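# Shelve an open parts bin in the shelf row gap

## Task

Take the open bin that sits on the table and slot it into the empty space among the bins lined up on the shelf. Its open side must face outward the same way as its neighbours, and its own parts must stay inside it. The board overhead is low, so tilting the bin may be needed. It must go fully in, past and behind the lip at the shelf's front edge. The parts of the other bins must remain in their own bins. Finish by releasing the bin and moving the grippers away. It only counts if everything stays in place without the robot holding it.

## Robot and tools

Robot: two five-joint arms, left_arm and right_arm, each with a parallel gripper. Two head cameras, cam_head_left and cam_head_right (896x504 each), send images with every result.

Scene frame (shared by both arms): origin on the table surface midway between the arms, +x reaching out over the table, +z upward, left_arm on the +y side. The arm names are not image sides. Positions are in metres, orientation as quaternion wxyz. The printed hand positions can be off, more so when an arm is stretched far.

Joint order (in every row and every per-joint list in results): wrist roll, elbow, waist, wrist pitch, shoulder. Shoulder and wrist pitch have their sign flipped relative to the URDF, both in commands and in reports. The stated ranges use URDF signs: waist -6.283..6.283, shoulder -2.059..2.094 (in your numbers -2.094..2.059), elbow -3.927..0.192, wrist pitch -1.693..3.142 (in your numbers -3.142..1.693), wrist roll -6.283..6.283 rad. Real ends may differ by about 0.010 rad. The waist turns the arm about a vertical axis at its base (counterclockwise from above as the angle grows); shoulder, elbow and wrist pitch bend in one vertical plane through that axis; wrist roll spins the gripper about the finger direction. So fingers can only point within that plane, never sideways out of it. Fingers point along the gripper's +z axis and open along its y axis. The reported end-effector point lies between the pads about 2 cm behind the fingertips; closing pushes the tips about 10 mm further out.

Row format (both tools): one flat list of 12 numbers, each in [-1, 1], always covering both arms: left_arm's 5 joint values then its opening, then right_arm's 5 joint values then its opening. Joint values are offsets, scaled so 1.0 = 2.036 rad. Opening is absolute: +1 fully open (0.084 m pad gap), -1 closed.

execute_actions(actions): a list of actions, each a table of up to 15 rows; each row lasts one 1/30 s step and a short table repeats its final row to fill 15 steps. Joint offsets in every row are measured from the joint angles at the start of that action (for the first action, the angles in the latest result), not from the previous row. An action asking a joint more than 0.010 rad beyond its range (outward) is refused for both arms; if the first action fails this, or any action is malformed, nothing moves at all. An empty list just returns state and images. "joint sent to its limit" means a joint was clipped at its end.

move(target, speed, blocking): target is one 12-number row; its joint offsets are measured from the Joint positions in the latest result that shows them. All joints follow synchronized paths, so the gripper traces a curve; paths take 0.5 to 10 s. speed (0.01 to 2 rad/s, default 0.5) caps the joint with the longest travel. Paths ignore obstacles and the other arm. Faster moves and targets set deeper past a contact hit and press harder. blocking=false returns after 0.5 s while motion continues; then use wait or stop before sending more motion. The result adds a move: line with the ending (done, off_target, moving, held, fault), limits=held or limits=none, and each arm's joint furthest from target. To keep pressing as before, command the offsets from Joint positions to Joint targets.

wait(seconds): 0 to 10; lets the scene run holding the last command; returns early if a running move ends. stop(): brakes a running move (needs room; fingers keep going). zoom_image(camera, region): region [x0, y0, x1, y1] in pixels of that camera's latest image, at most 504x504. finished_scene(scene): ends the current scene by its number; irreversible, reports success and gives the next task.

Results: per-arm pose and velocity; Joint positions and Joint velocities (rad, rad/s, then pad gap in m); Joint targets (what joints are being driven to now); grip_measured (opening on the command scale). "joint command not followed" means a clearance check changed some joint targets. MOTOR HOT appears at 65 °C; at 80 °C an OVER-TEMPERATURE FAULT brakes that arm until it cools.

Motion limits: joint targets move at most 3.14 rad/s with 0.16 s ramp; each step a target stays within 0.623 rad of the measured angle, and if the gripper would be sent over 70 mm from where it is, the targets are scaled back. Big moves may need several actions; re-send unfinished parts.

Gripping: to hold, command an opening well below grip_measured; the gap sets squeeze force (about 24 N per pad max, for objects up to about 6 cm). Sending grip_measured back still presses lightly; wider objects may slip. Fast closes can press too hard. Parts held may be tugged and loose items pushed briefly.

Avoid: knocking anything off the table (fails the task), arms hitting or pressing on each other, drops, slams, hard pushes. Contact torque reaching a joint's load limit (waist 44.5, shoulder 44.5, elbow 26.7, wrist pitch 17.8, wrist roll 17.8 N m, held weight included) causes a torque fault: the arm backs off, holds 10 s and drops the rest of the call. Faster, smoother, low-effort motion is preferred.

Each tool is called after "Request:" as a command line: name --argument value for each argument, lists and objects as JSON in quotes; but a table of rows of numbers goes row by row, as --pt "numbers of a row", without its own name.

## Session

I'll start by looking at the scene's current state.

Request:
execute_actions --actions '[]'

Scene clock: 0.00 s.
left_arm: end_effector_position=(+0.3596, -0.0822, +0.2113) grip_measured=+1.00 end_effector_quat_wxyz=(+0.308, +0.879, +0.341, +0.131) end_effector_velocity=(-0.000, -0.000, -0.000) end_effector_angular_velocity=(+0.000, +0.001, -0.000) | right_arm: end_effector_position=(+0.2481, -0.4915, +0.2549) grip_measured=+1.00 end_effector_quat_wxyz=(-0.025, +0.998, -0.037, -0.034) end_effector_velocity=(+0.000, -0.000, +0.000) end_effector_angular_velocity=(-0.001, -0.001, -0.001)
Joint names: [wrist roll, elbow, waist, wrist pitch, shoulder]
Joint positions: left_arm=[-1.54  -0.516 -0.795 -0.068  0.235  0.084] | right_arm=[-0.592 -0.663 -0.644 -1.389  0.642  0.084]
Joint velocities: left_arm=[-0.001  0.    -0.001  0.    -0.     0.   ] | right_arm=[ 0.001 -0.001  0.     0.     0.    -0.   ]
Joint targets: left_arm=[-1.540 -0.516 -0.795 -0.068 0.235] | right_arm=[-0.592 -0.663 -0.644 -1.389 0.642]

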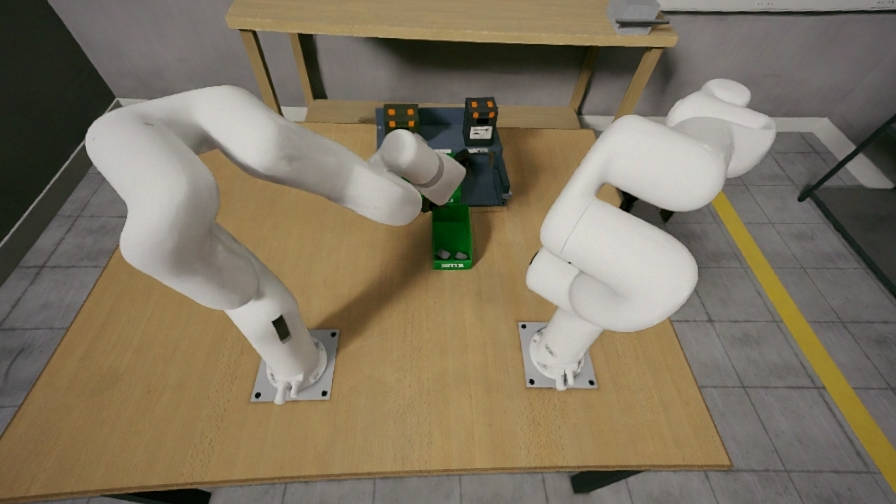

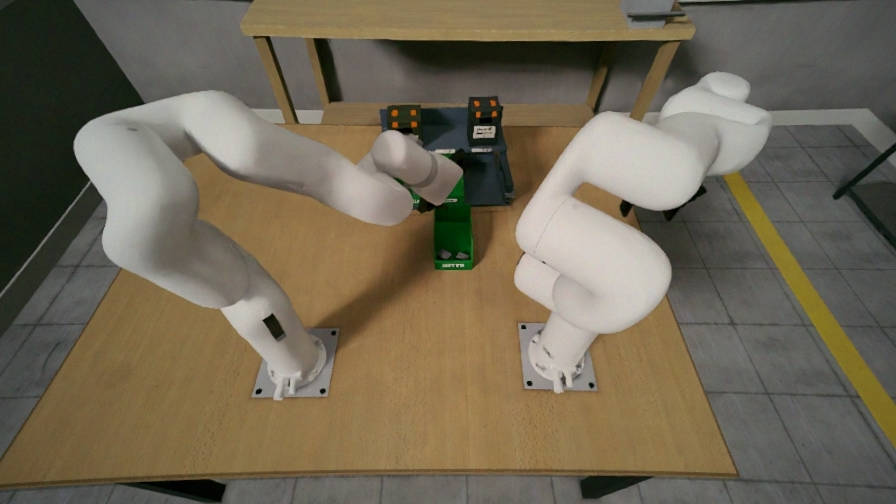

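Request:
zoom_image --camera "cam_head_left" --region '[340, 80, 560, 290]'

Request:
zoom_image --camera "cam_head_right" --region '[340, 80, 560, 290]'

Region (340, 80, 560, 290) of cam_head_left's 896x504 image, scaled by 2.291, with more detail than that image has; it fills the top 481 rows of this view, and the rest is white.

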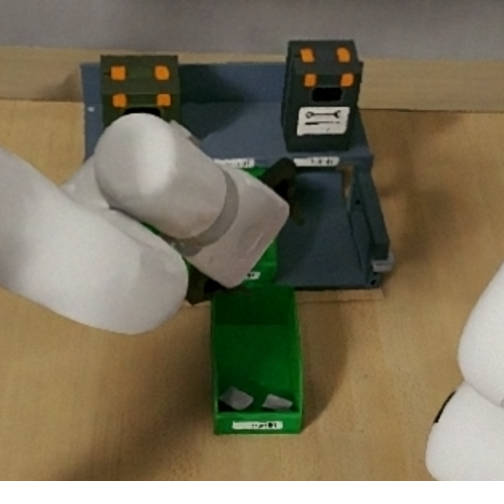

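Region (340, 80, 560, 290) of cam_head_right's 896x504 image, scaled by 2.291, with more detail than that image has; it fills the top 481 rows of this view, and the rest is white.

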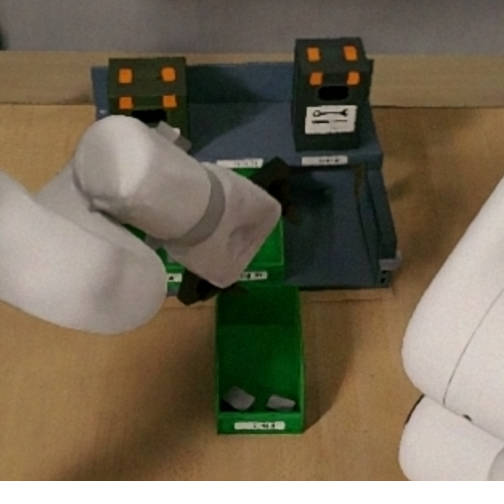

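Request:
move --target '[0, -0.07, 0.2, -0.4, 0.22, 1, 0, 0, 0, 0, 0, 1]' --speed 1.0

Scene clock: 57.97 s.
left_arm: end_effector_position=(+0.3783, +0.1214, +0.3266) grip_measured=+1.00 end_effector_quat_wxyz=(+0.187, +0.818, +0.528, +0.129) end_effector_velocity=(+0.000, +0.001, +0.003) end_effector_angular_velocity=(-0.002, -0.004, +0.003) | right_arm: end_effector_position=(+0.2481, -0.4915, +0.2549) grip_measured=+1.00 end_effector_quat_wxyz=(-0.025, +0.998, -0.037, -0.034) end_effector_velocity=(-0.000, +0.000, -0.000) end_effector_angular_velocity=(+0.000, +0.000, +0.000)
Joint names: [wrist roll, elbow, waist, wrist pitch, shoulder]
Joint positions: left_arm=[-1.54  -0.658 -0.389 -0.882  0.682  0.084] | right_arm=[-0.592 -0.663 -0.644 -1.389  0.642  0.084]
Joint velocities: left_arm=[-0.    -0.002  0.003 -0.002  0.004  0.   ] | right_arm=[-0.  0.  0. -0. -0.  0.]
Joint targets: left_arm=[-1.540 -0.658 -0.388 -0.882 0.683] | right_arm=[-0.592 -0.663 -0.644 -1.389 0.642]
move: done; limits=none; left_arm: farthest joint: the waist, 0.001 radians from its target (0.408 radians at the start); right_arm: farthest joint: the waist, 0.000 radians from its target (0.000 radians at the start)

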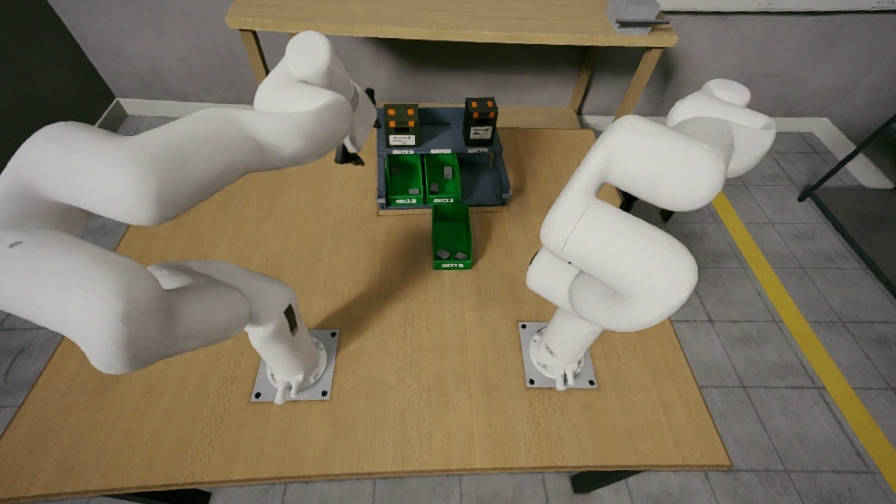

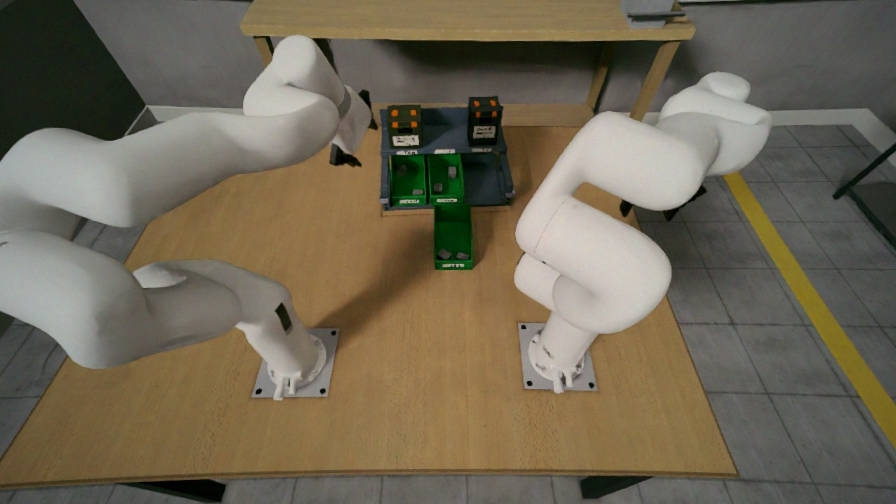

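Request:
zoom_image --camera "cam_head_left" --region '[360, 90, 530, 280]'

Request:
zoom_image --camera "cam_head_right" --region '[360, 90, 530, 280]'

Region (360, 90, 530, 280) of cam_head_left's 896x504 image, scaled by 2.653, with more detail than that image has; it fills the left 451 columns of this view, and the rest is white.

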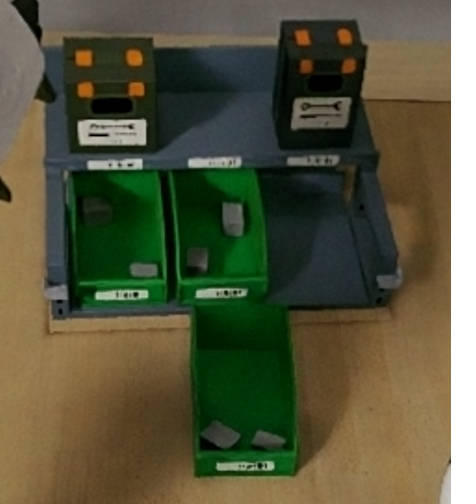

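Region (360, 90, 530, 280) of cam_head_right's 896x504 image, scaled by 2.653, with more detail than that image has; it fills the left 451 columns of this view, and the rest is white.

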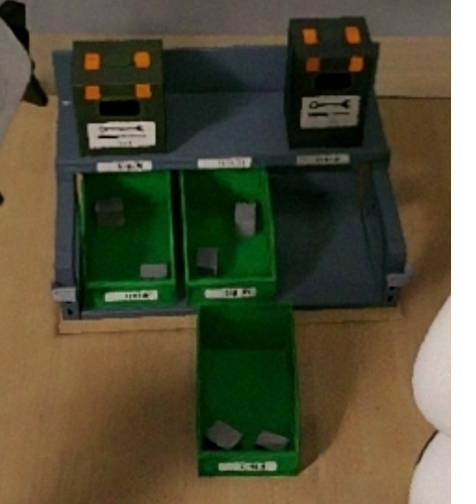

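Request:
zoom_image --camera "cam_head_left" --region '[230, 300, 430, 420]'

Request:
zoom_image --camera "cam_head_left" --region '[460, 300, 660, 420]'

Region (230, 300, 430, 420) of cam_head_left's 896x504 image, scaled by 2.520, with more detail than that image has; it fills the top 302 rows of this view, and the rest is white.

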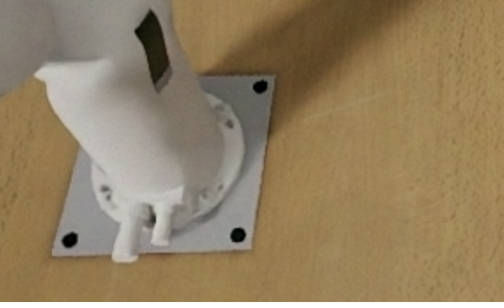

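Region (460, 300, 660, 420) of cam_head_left's 896x504 image, scaled by 2.520, with more detail than that image has; it fills the top 302 rows of this view, and the rest is white.

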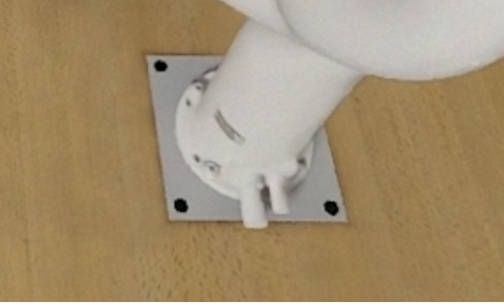

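Request:
zoom_image --camera "cam_head_left" --region '[280, 60, 420, 200]'

Request:
zoom_image --camera "cam_head_left" --region '[580, 130, 720, 270]'

Region (280, 60, 420, 200) of cam_head_left's 896x504 image, scaled by 3.600, with more detail than that image has.

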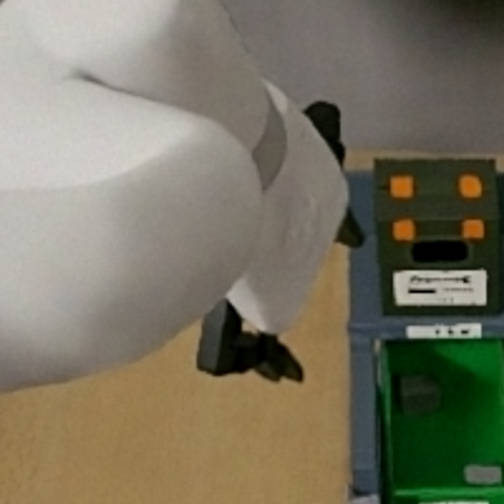

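Region (580, 130, 720, 270) of cam_head_left's 896x504 image, scaled by 3.600, with more detail than that image has.

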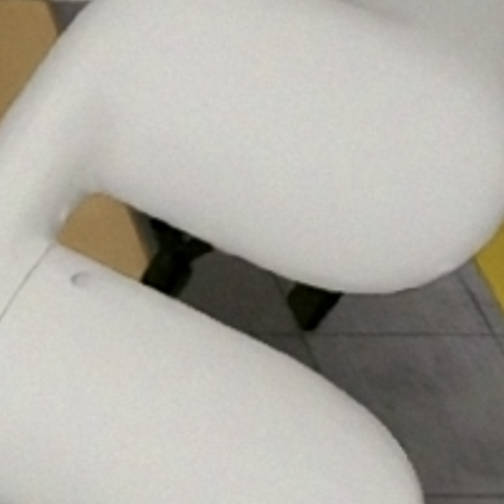

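Request:
zoom_image --camera "cam_head_left" --region '[200, 0, 704, 200]'

Request:
zoom_image --camera "cam_head_left" --region '[500, 0, 896, 300]'

Region (200, 0, 704, 200) of cam_head_left's 896x504 image, scaled by 1.000; it fills the top 200 rows of this view, and the rest is white.

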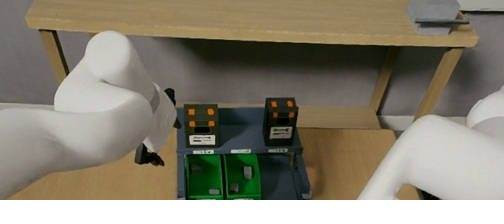

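Region (500, 0, 896, 300) of cam_head_left's 896x504 image, scaled by 1.273, with more detail than that image has; it fills the top 382 rows of this view, and the rest is white.

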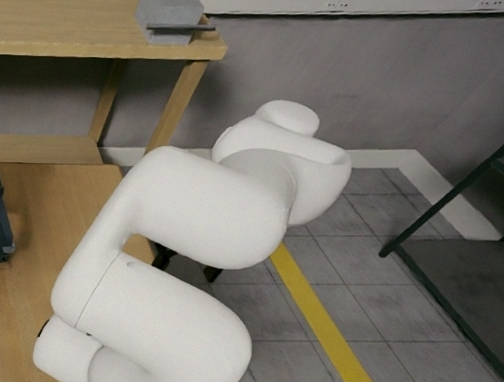

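Request:
move --target '[0, 0, 0.45, 0, 0, 1, -0.1262, 0.069, 0.6807, 0.2353, -0.125, 0]' --speed 1.0

Scene clock: 179.97 s.
left_arm: end_effector_position=(+0.3559, +0.4678, +0.3266) grip_measured=+1.00 end_effector_quat_wxyz=(+0.111, +0.501, +0.835, +0.198) end_effector_velocity=(-0.001, +0.001, +0.000) end_effector_angular_velocity=(+0.000, -0.000, +0.003) | right_arm: end_effector_position=(+0.2828, -0.0983, +0.1504) grip_measured=-0.01 end_effector_quat_wxyz=(+0.000, +0.708, +0.706, +0.000) end_effector_velocity=(-0.001, +0.001, -0.000) end_effector_angular_velocity=(-0.000, +0.000, +0.005)
Joint names: [wrist roll, elbow, waist, wrist pitch, shoulder]
Joint positions: left_arm=[-1.54  -0.658  0.527 -0.882  0.682  0.084] | right_arm=[-0.849 -0.523  0.741 -0.91   0.388  0.044]
Joint velocities: left_arm=[ 0.    -0.     0.003  0.     0.    -0.   ] | right_arm=[ 0.     0.     0.005  0.    -0.001 -0.   ]
Joint targets: left_arm=[-1.540 -0.658 0.527 -0.882 0.682] | right_arm=[-0.849 -0.523 0.742 -0.910 0.387]
move: done; limits=none; left_arm: farthest joint: the waist, 0.000 radians from its target (0.915 radians at the start); right_arm: farthest joint: the waist, 0.001 radians from its target (1.386 radians at the start)

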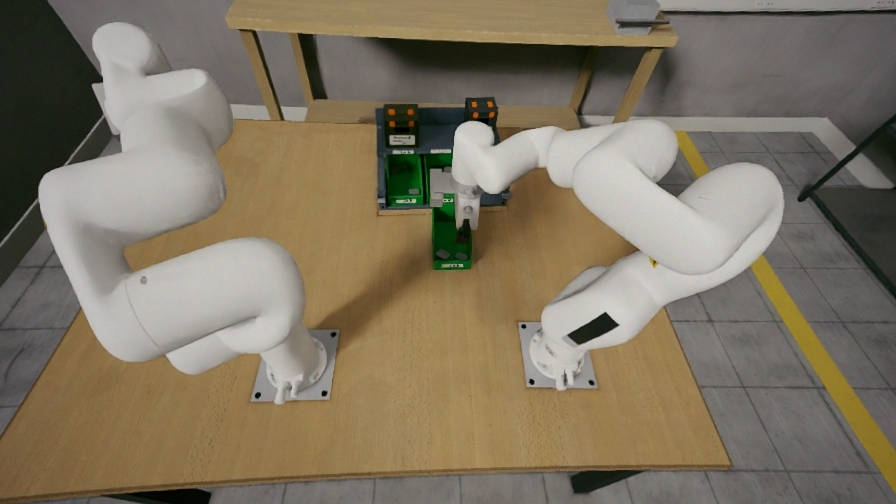

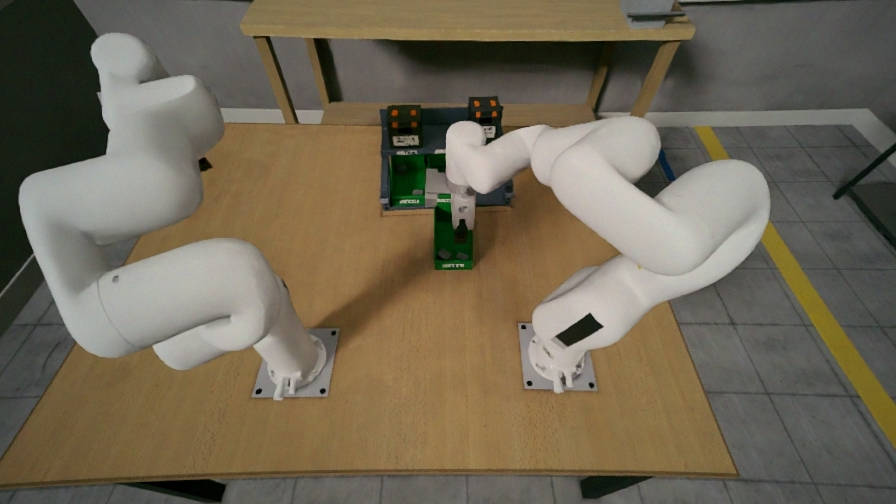

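Request:
zoom_image --camera "cam_head_left" --region '[390, 150, 530, 290]'

Request:
zoom_image --camera "cam_head_right" --region '[390, 150, 530, 290]'

Region (390, 150, 530, 290) of cam_head_left's 896x504 image, scaled by 3.600, with more detail than that image has.

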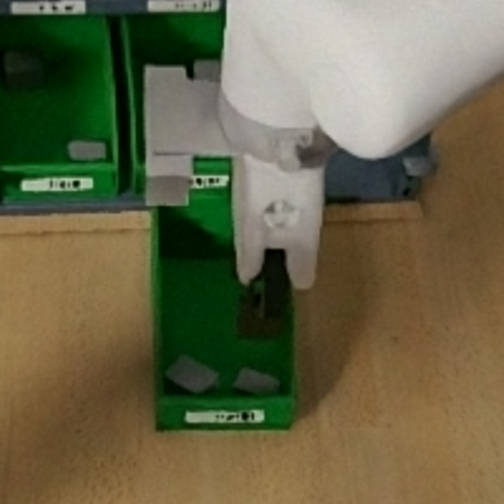

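Region (390, 150, 530, 290) of cam_head_right's 896x504 image, scaled by 3.600, with more detail than that image has.

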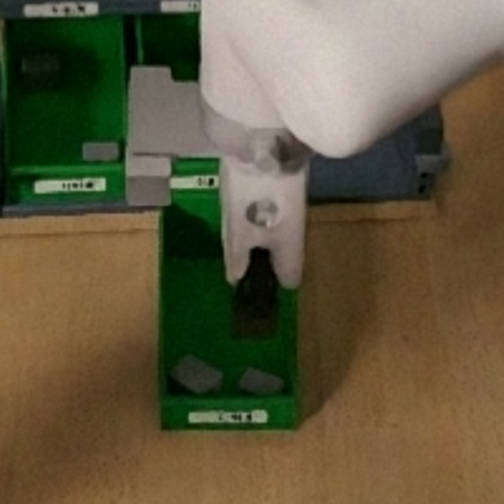

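Request:
zoom_image --camera "cam_head_left" --region '[366, 140, 446, 220]'

Request:
zoom_image --camera "cam_head_right" --region '[460, 150, 540, 230]'

Region (366, 140, 446, 220) of cam_head_left's 896x504 image, scaled by 6.300, with more detail than that image has.

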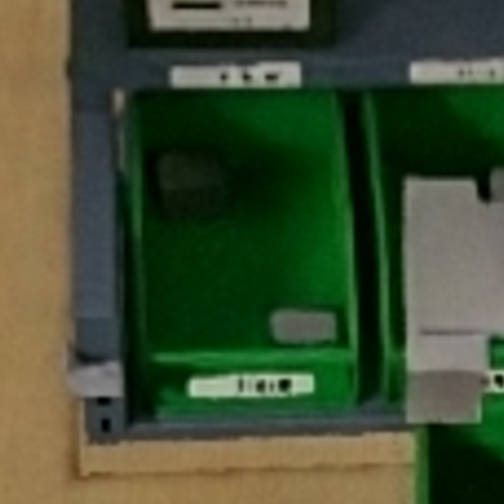

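Region (460, 150, 540, 230) of cam_head_right's 896x504 image, scaled by 6.300, with more detail than that image has.

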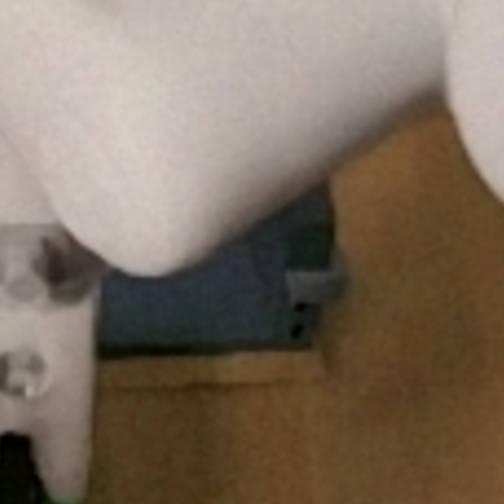

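Request:
move --target '[0, 0, 0, 0, 0, 1, 0.01606, 0.03369, 0.01744, 0.13527, -0.10206, -0.2]' --speed 0.5

Scene clock: 285.63 s.
left_arm: end_effector_position=(+0.3559, +0.4678, +0.3266) grip_measured=+1.00 end_effector_quat_wxyz=(+0.111, +0.501, +0.835, +0.198) end_effector_velocity=(-0.000, +0.000, -0.001) end_effector_angular_velocity=(-0.001, +0.001, +0.000) | right_arm: end_effector_position=(+0.2799, -0.0847, +0.0753) grip_measured=-0.22 end_effector_quat_wxyz=(+0.000, +0.707, +0.707, +0.000) end_effector_velocity=(-0.001, -0.001, -0.002) end_effector_angular_velocity=(-0.003, +0.003, +0.000)
Joint names: [wrist roll, elbow, waist, wrist pitch, shoulder]
Joint positions: left_arm=[-1.54  -0.658  0.527 -0.882  0.682  0.084] | right_arm=[-0.816 -0.455  0.776 -0.635  0.18   0.035]
Joint velocities: left_arm=[ 0.     0.001  0.001  0.    -0.001  0.   ] | right_arm=[-0.     0.003  0.     0.001 -0.002  0.   ]
Joint targets: left_arm=[-1.540 -0.658 0.527 -0.882 0.682] | right_arm=[-0.816 -0.455 0.776 -0.635 0.180]
move: done; limits=none; left_arm: farthest joint: the waist, 0.000 radians from its target (0.000 radians at the start); right_arm: farthest joint: the waist, 0.000 radians from its target (0.035 radians at the start)

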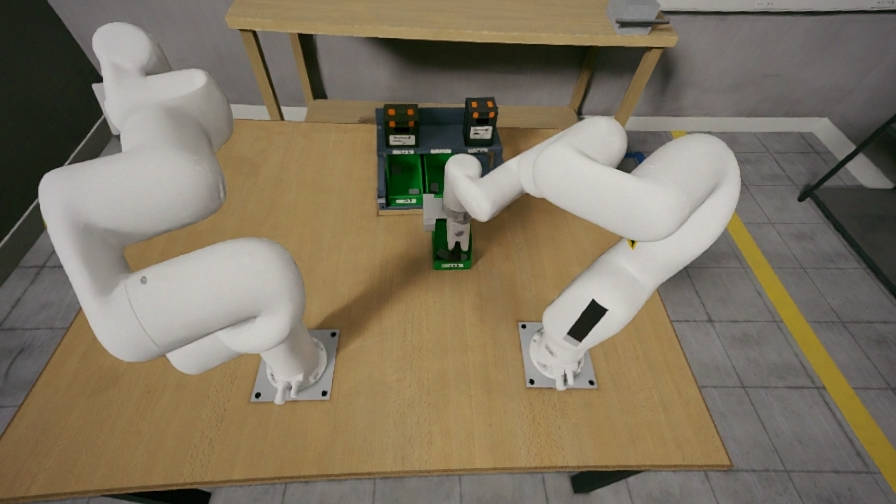

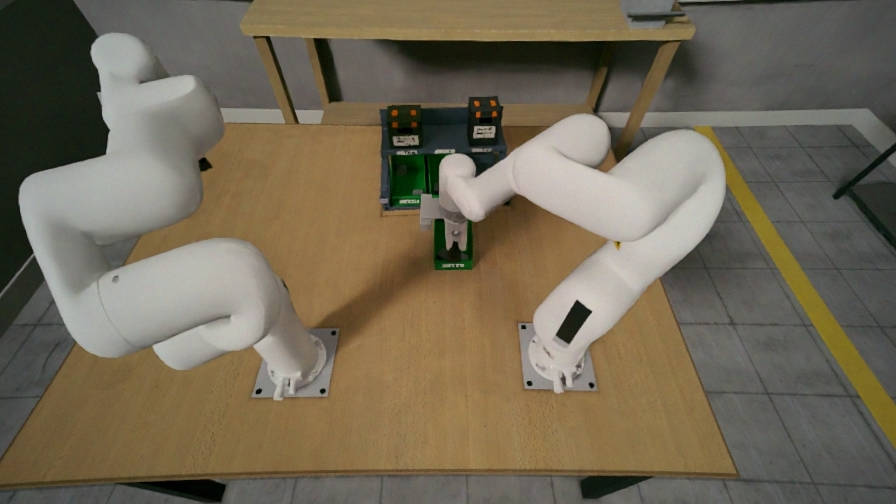

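Request:
zoom_image --camera "cam_head_left" --region '[410, 200, 494, 284]'

Request:
zoom_image --camera "cam_head_right" --region '[410, 200, 494, 284]'

Region (410, 200, 494, 284) of cam_head_left's 896x504 image, scaled by 6.000, with more detail than that image has.

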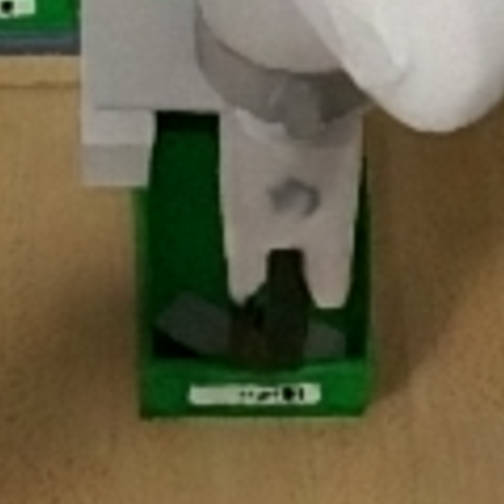

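Region (410, 200, 494, 284) of cam_head_right's 896x504 image, scaled by 6.000, with more detail than that image has.

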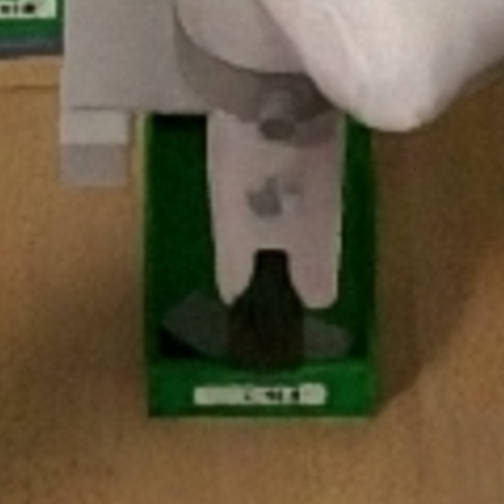

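Request:
move --target '[0, 0, 0, 0, 0, 1, 0.0049, 0.011, 0.0051, 0.0652, -0.0542, -0.2]' --speed 0.25

Scene clock: 314.37 s.
left_arm: end_effector_position=(+0.3559, +0.4678, +0.3266) grip_measured=+1.00 end_effector_quat_wxyz=(+0.111, +0.501, +0.835, +0.198) end_effector_velocity=(+0.000, -0.000, +0.000) end_effector_angular_velocity=(-0.000, +0.000, -0.000) | right_arm: end_effector_position=(+0.2815, -0.0785, +0.0462) grip_measured=-0.21 end_effector_quat_wxyz=(+0.000, +0.708, +0.707, +0.010) end_effector_velocity=(-0.001, -0.000, +0.000) end_effector_angular_velocity=(-0.001, +0.001, +0.003)
Joint names: [wrist roll, elbow, waist, wrist pitch, shoulder]
Joint positions: left_arm=[-1.54  -0.658  0.527 -0.882  0.682  0.084] | right_arm=[-0.806 -0.439  0.786 -0.501  0.081  0.035]
Joint velocities: left_arm=[-0.    -0.001 -0.001  0.    -0.001  0.   ] | right_arm=[-0.001  0.     0.001 -0.003  0.001  0.   ]
Joint targets: left_arm=[-1.540 -0.658 0.527 -0.882 0.682] | right_arm=[-0.806 -0.432 0.787 -0.502 0.070]
move: off_target (right_arm); limits=none; left_arm: farthest joint: the waist, 0.000 radians from its target (0.000 radians at the start); right_arm: farthest joint: the shoulder, 0.011 radians from its target (0.110 radians at the start)

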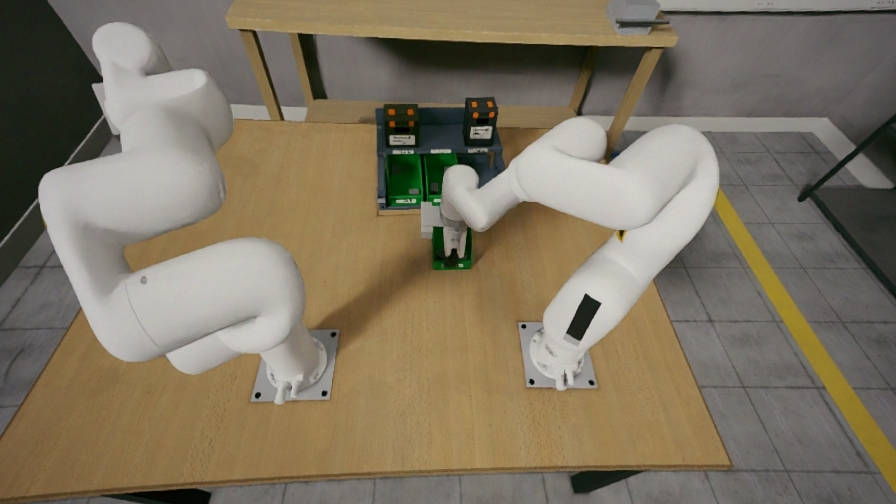

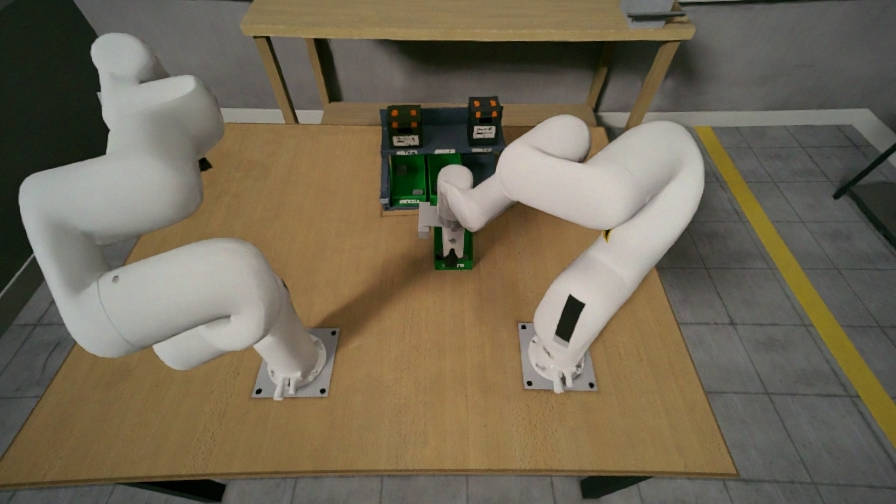

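Request:
move --target '[0, 0, 0, 0, 0, 1, 0, 0, 0, -0.006, 0.004, -0.2]' --speed 0.1

Request:
zoom_image --camera "cam_head_left" --region '[410, 200, 494, 284]'

Request:
zoom_image --camera "cam_head_right" --region '[410, 200, 494, 284]'

Scene clock: 318.60 s.
left_arm: end_effector_position=(+0.3559, +0.4678, +0.3266) grip_measured=+1.00 end_effector_quat_wxyz=(+0.111, +0.501, +0.835, +0.198) end_effector_velocity=(+0.000, +0.000, +0.000) end_effector_angular_velocity=(+0.001, +0.000, -0.002) | right_arm: end_effector_position=(+0.2801, -0.0795, +0.0476) grip_measured=-0.21 end_effector_quat_wxyz=(+0.000, +0.707, +0.707, +0.007) end_effector_velocity=(+0.000, -0.001, +0.000) end_effector_angular_velocity=(-0.000, +0.001, -0.004)
Joint names: [wrist roll, elbow, waist, wrist pitch, shoulder]
Joint positions: left_arm=[-1.54  -0.658  0.527 -0.882  0.682  0.084] | right_arm=[-0.806 -0.439  0.787 -0.513  0.088  0.035]
Joint velocities: left_arm=[ 0.002 -0.    -0.     0.    -0.     0.   ] | right_arm=[ 0.001  0.001 -0.002 -0.002  0.003 -0.   ]
Joint targets: left_arm=[-1.540 -0.658 0.527 -0.882 0.682] | right_arm=[-0.806 -0.439 0.786 -0.513 0.089]
move: done; limits=none; left_arm: farthest joint: the waist, 0.000 radians from its target (0.000 radians at the start); right_arm: farthest joint: the waist, 0.001 radians from its target (0.001 radians at the start)

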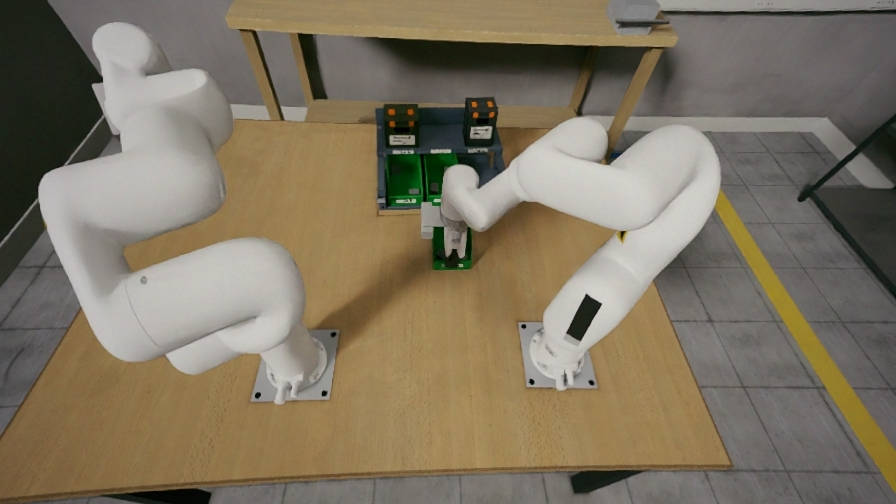

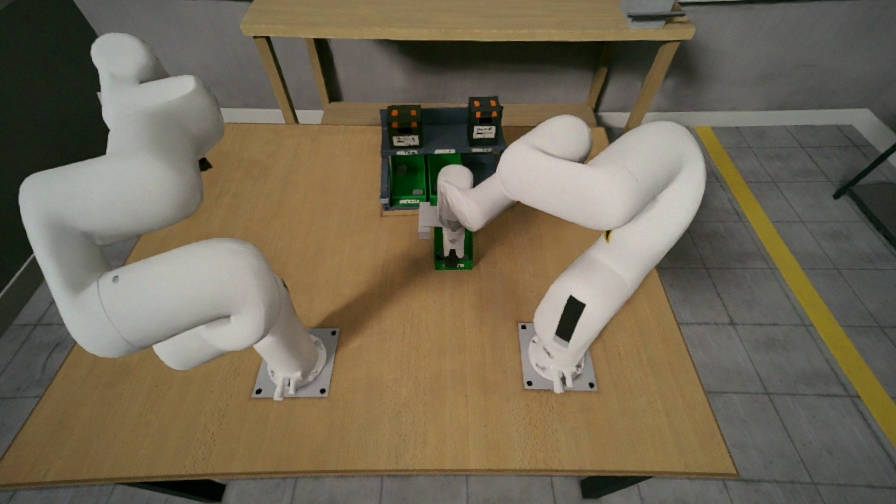

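Region (410, 200, 494, 284) of cam_head_left's 896x504 image, scaled by 6.000, with more detail than that image has.

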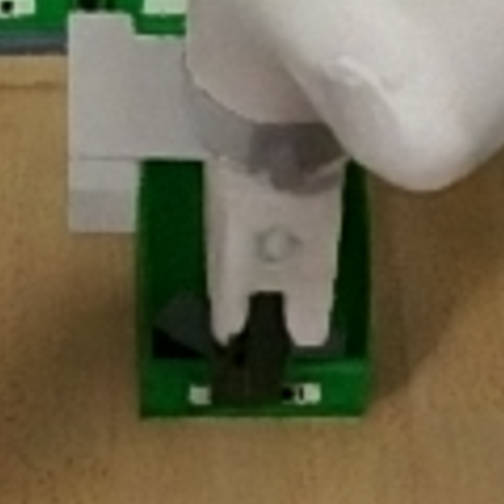

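Region (410, 200, 494, 284) of cam_head_right's 896x504 image, scaled by 6.000, with more detail than that image has.

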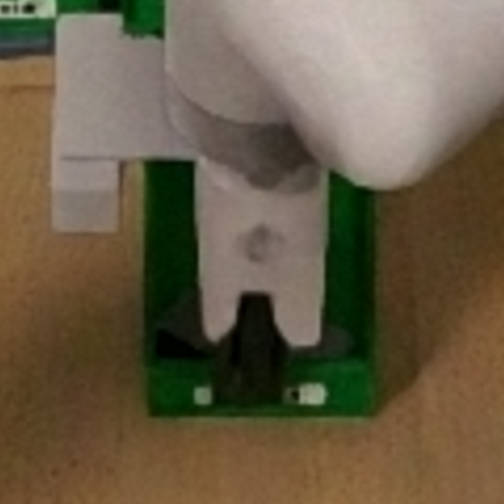

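Request:
execute_actions --actions '[[[0,0,0,0,0,1,0.001,0.0016,0.001,-0.0022,0.0023,-0.2],[0,0,0,0,0,1,0.002,0.0031,0.002,-0.0044,0.0047,-0.2],[0,0,0,0,0,1,0.003,0.0047,0.0029,-0.0065,0.007,-0.2],[0,0,0,0,0,1,0.004,0.0062,0.0039,-0.0087,0.0094,-0.2],[0,0,0,0,0,1,0.005,0.0078,0.0049,-0.0109,0.0117,-0.2]],[[0,0,0,0,0,1,0,0,0,0,0,-0.3],[0,0,0,0,0,1,0,0,0,0,0,-0.4],[0,0,0,0,0,1,0,0,0,0,0,-0.5],[0,0,0,0,0,1,0,0,0,0,0,-0.6],[0,0,0,0,0,1,0,0,0,0,0,-0.64]]]'

Request:
zoom_image --camera "cam_head_left" --region '[410, 200, 494, 284]'

Scene clock: 350.23 s.
left_arm: end_effector_position=(+0.3559, +0.4678, +0.3266) grip_measured=+1.00 end_effector_quat_wxyz=(+0.111, +0.501, +0.835, +0.198) end_effector_velocity=(-0.000, -0.000, -0.000) end_effector_angular_velocity=(-0.000, +0.000, -0.000) | right_arm: end_effector_position=(+0.2714, -0.0833, +0.0486) grip_measured=-0.66 end_effector_quat_wxyz=(-0.000, +0.707, +0.707, -0.001) end_effector_velocity=(-0.000, -0.000, -0.001) end_effector_angular_velocity=(-0.001, +0.001, -0.001)
Joint names: [wrist roll, elbow, waist, wrist pitch, shoulder]
Joint positions: left_arm=[-1.54  -0.658  0.527 -0.882  0.682  0.084] | right_arm=[-0.796 -0.422  0.796 -0.535  0.111  0.015]
Joint velocities: left_arm=[-0.     0.001 -0.    -0.     0.001 -0.   ] | right_arm=[ 0.001  0.001  0.     0.001 -0.001  0.   ]
Joint targets: left_arm=[-1.540 -0.658 0.527 -0.882 0.682] | right_arm=[-0.796 -0.422 0.797 -0.535 0.111]

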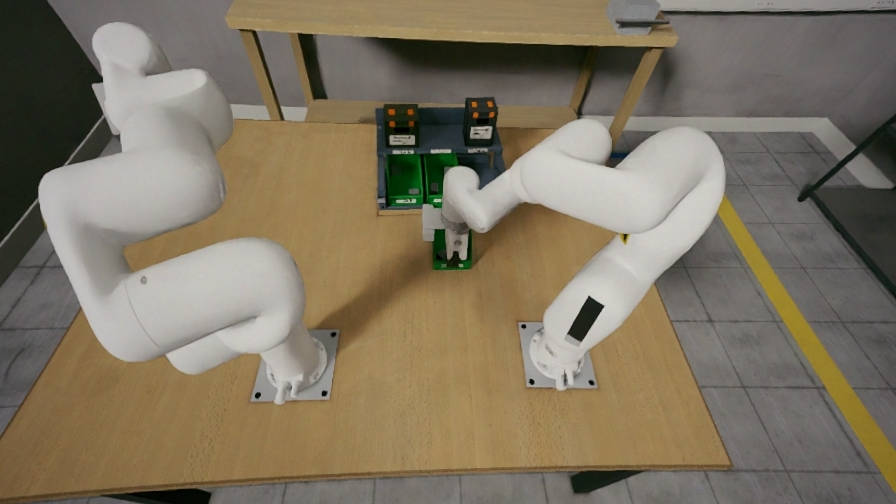

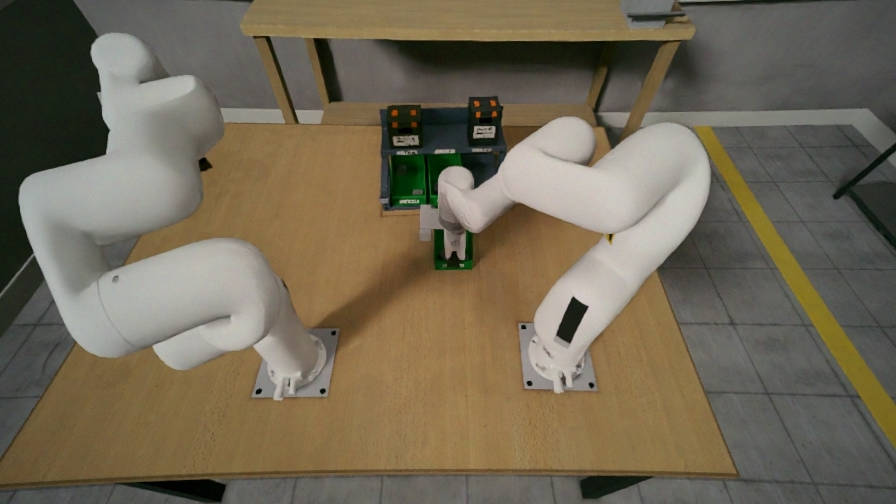

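Region (410, 200, 494, 284) of cam_head_left's 896x504 image, scaled by 6.000, with more detail than that image has.

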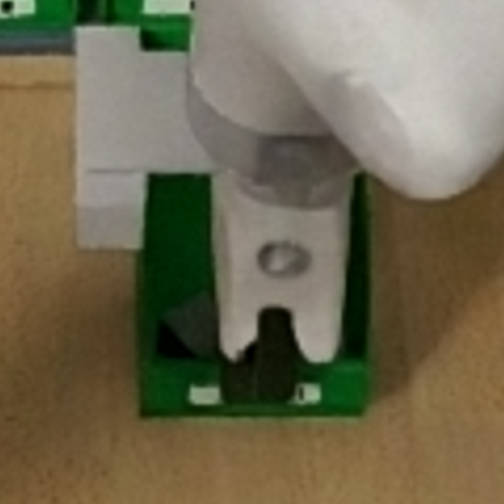

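Request:
move --target '[0, 0, 0, 0, 0, 1, 0, 0.001, 0, 0.0094, -0.0085, -0.64]' --speed 0.04

Scene clock: 357.33 s.
left_arm: end_effector_position=(+0.3559, +0.4678, +0.3266) grip_measured=+1.00 end_effector_quat_wxyz=(+0.111, +0.501, +0.835, +0.198) end_effector_velocity=(-0.000, -0.000, -0.001) end_effector_angular_velocity=(-0.001, +0.002, -0.000) | right_arm: end_effector_position=(+0.2734, -0.0811, +0.0464) grip_measured=-0.67 end_effector_quat_wxyz=(+0.000, +0.707, +0.707, +0.004) end_effector_velocity=(-0.000, -0.001, -0.000) end_effector_angular_velocity=(-0.001, +0.001, -0.003)
Joint names: [wrist roll, elbow, waist, wrist pitch, shoulder]
Joint positions: left_arm=[-1.54  -0.658  0.527 -0.882  0.682  0.084] | right_arm=[-0.796 -0.424  0.797 -0.516  0.099  0.015]
Joint velocities: left_arm=[ 0.001  0.001  0.    -0.    -0.001 -0.   ] | right_arm=[ 0.002  0.002 -0.001 -0.001  0.001 -0.   ]
Joint targets: left_arm=[-1.540 -0.658 0.527 -0.882 0.682] | right_arm=[-0.796 -0.420 0.796 -0.516 0.094]
move: done; limits=none; left_arm: farthest joint: the waist, 0.000 radians from its target (0.000 radians at the start); right_arm: farthest joint: the shoulder, 0.005 radians from its target (0.017 radians at the start)

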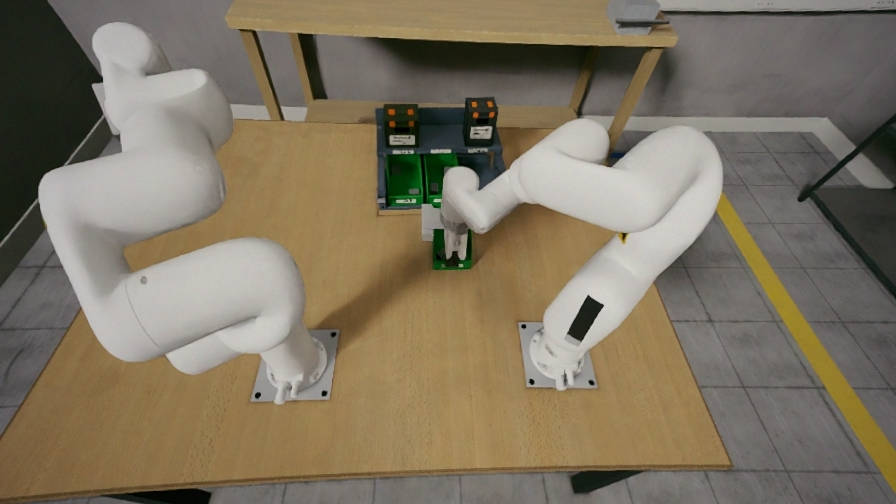

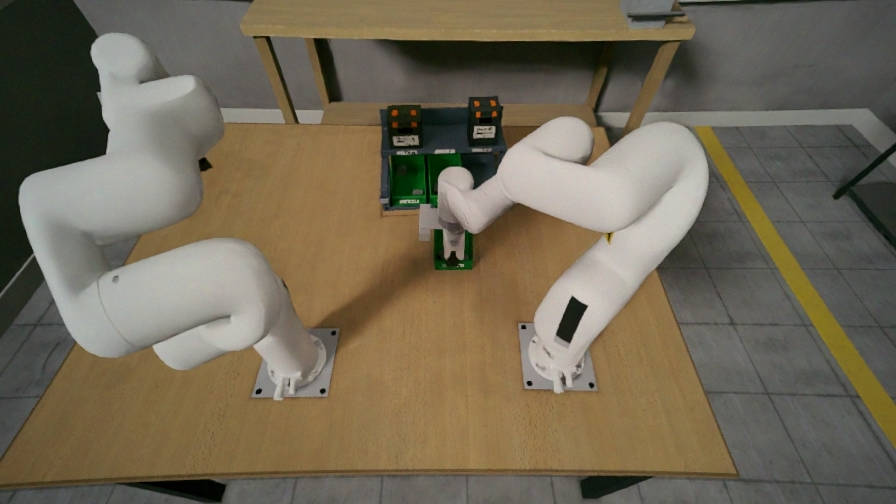

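Request:
execute_actions --actions '[[[0,0,0,0,0,1,0,0.0003,0,-0.003,0.0018,-0.64],[0,0,0,0,0,1,0,0.0007,0,-0.006,0.0036,-0.64],[0,0,0,0,0,1,0,0.001,0,-0.0088,0.0054,-0.64]],[[0,0,0,0,0,1,0,0,0,0,0,-0.7],[0,0,0,0,0,1,0,0,0,0,0,-0.75],[0,0,0,0,0,1,0,0,0,0,0,-0.8],[0,0,0,0,0,1,0,0,0,0,0,-0.85],[0,0,0,0,0,1,0,0,0,0,0,-0.9],[0,0,0,0,0,1,0,0,0,0,0,-0.95],[0,0,0,0,0,1,0,0,0,0,0,-1]]]'

Request:
zoom_image --camera "cam_head_left" --region '[410, 200, 494, 284]'

Scene clock: 364.20 s.
left_arm: end_effector_position=(+0.3559, +0.4678, +0.3266) grip_measured=+1.00 end_effector_quat_wxyz=(+0.111, +0.501, +0.835, +0.198) end_effector_velocity=(+0.000, -0.000, +0.000) end_effector_angular_velocity=(+0.000, -0.001, -0.000) | right_arm: end_effector_position=(+0.2709, -0.0838, +0.0475) grip_measured=-0.79 end_effector_quat_wxyz=(-0.000, +0.707, +0.707, -0.002) end_effector_velocity=(+0.000, +0.000, +0.000) end_effector_angular_velocity=(+0.000, -0.000, +0.000)
Joint names: [wrist roll, elbow, waist, wrist pitch, shoulder]
Joint positions: left_arm=[-1.54  -0.658  0.527 -0.882  0.682  0.084] | right_arm=[-0.796 -0.421  0.796 -0.534  0.109  0.009]
Joint velocities: left_arm=[-0.    -0.001 -0.001 -0.    -0.001  0.   ] | right_arm=[ 0.    -0.     0.     0.001 -0.     0.   ]
Joint targets: left_arm=[-1.540 -0.658 0.527 -0.882 0.682] | right_arm=[-0.796 -0.421 0.797 -0.534 0.109]

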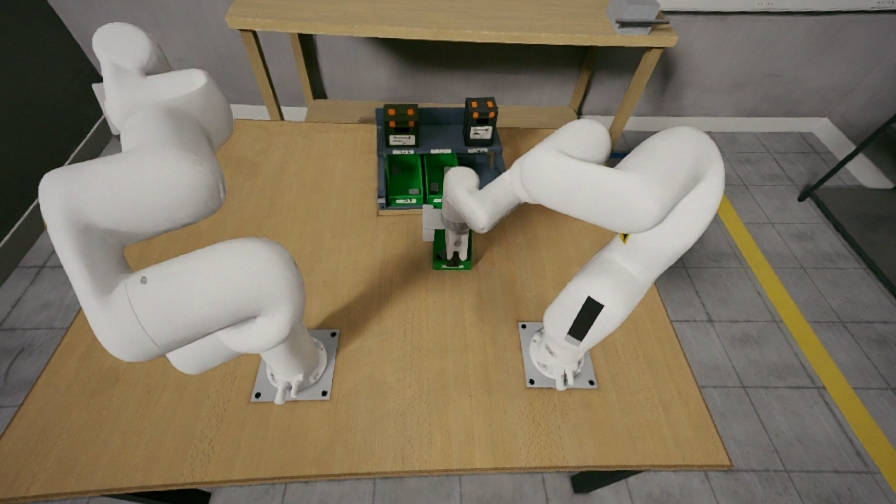

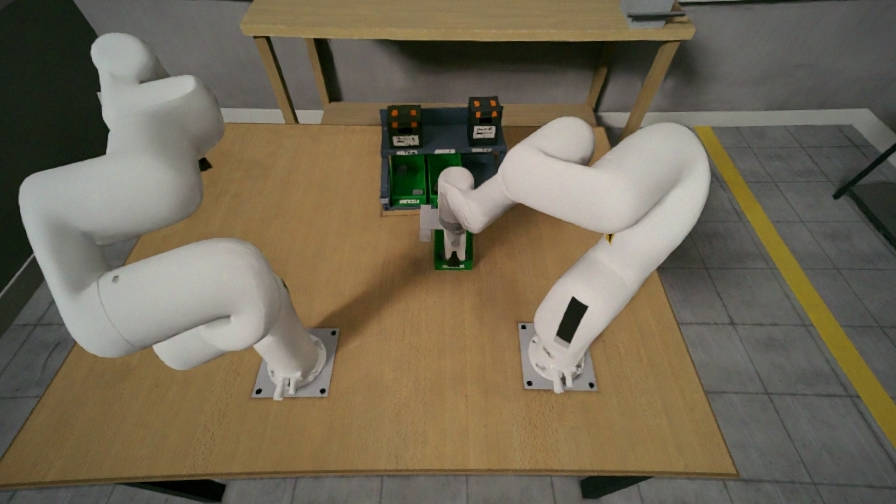

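Region (410, 200, 494, 284) of cam_head_left's 896x504 image, scaled by 6.000, with more detail than that image has.

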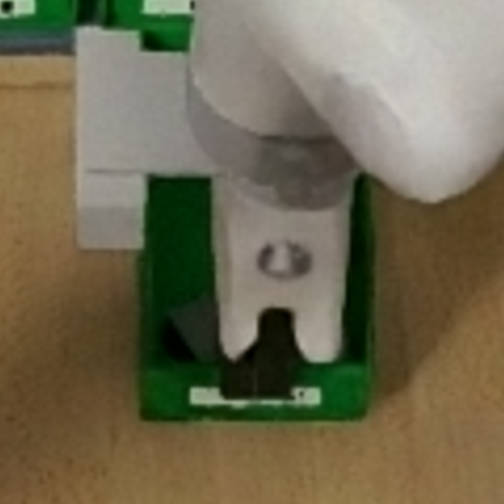

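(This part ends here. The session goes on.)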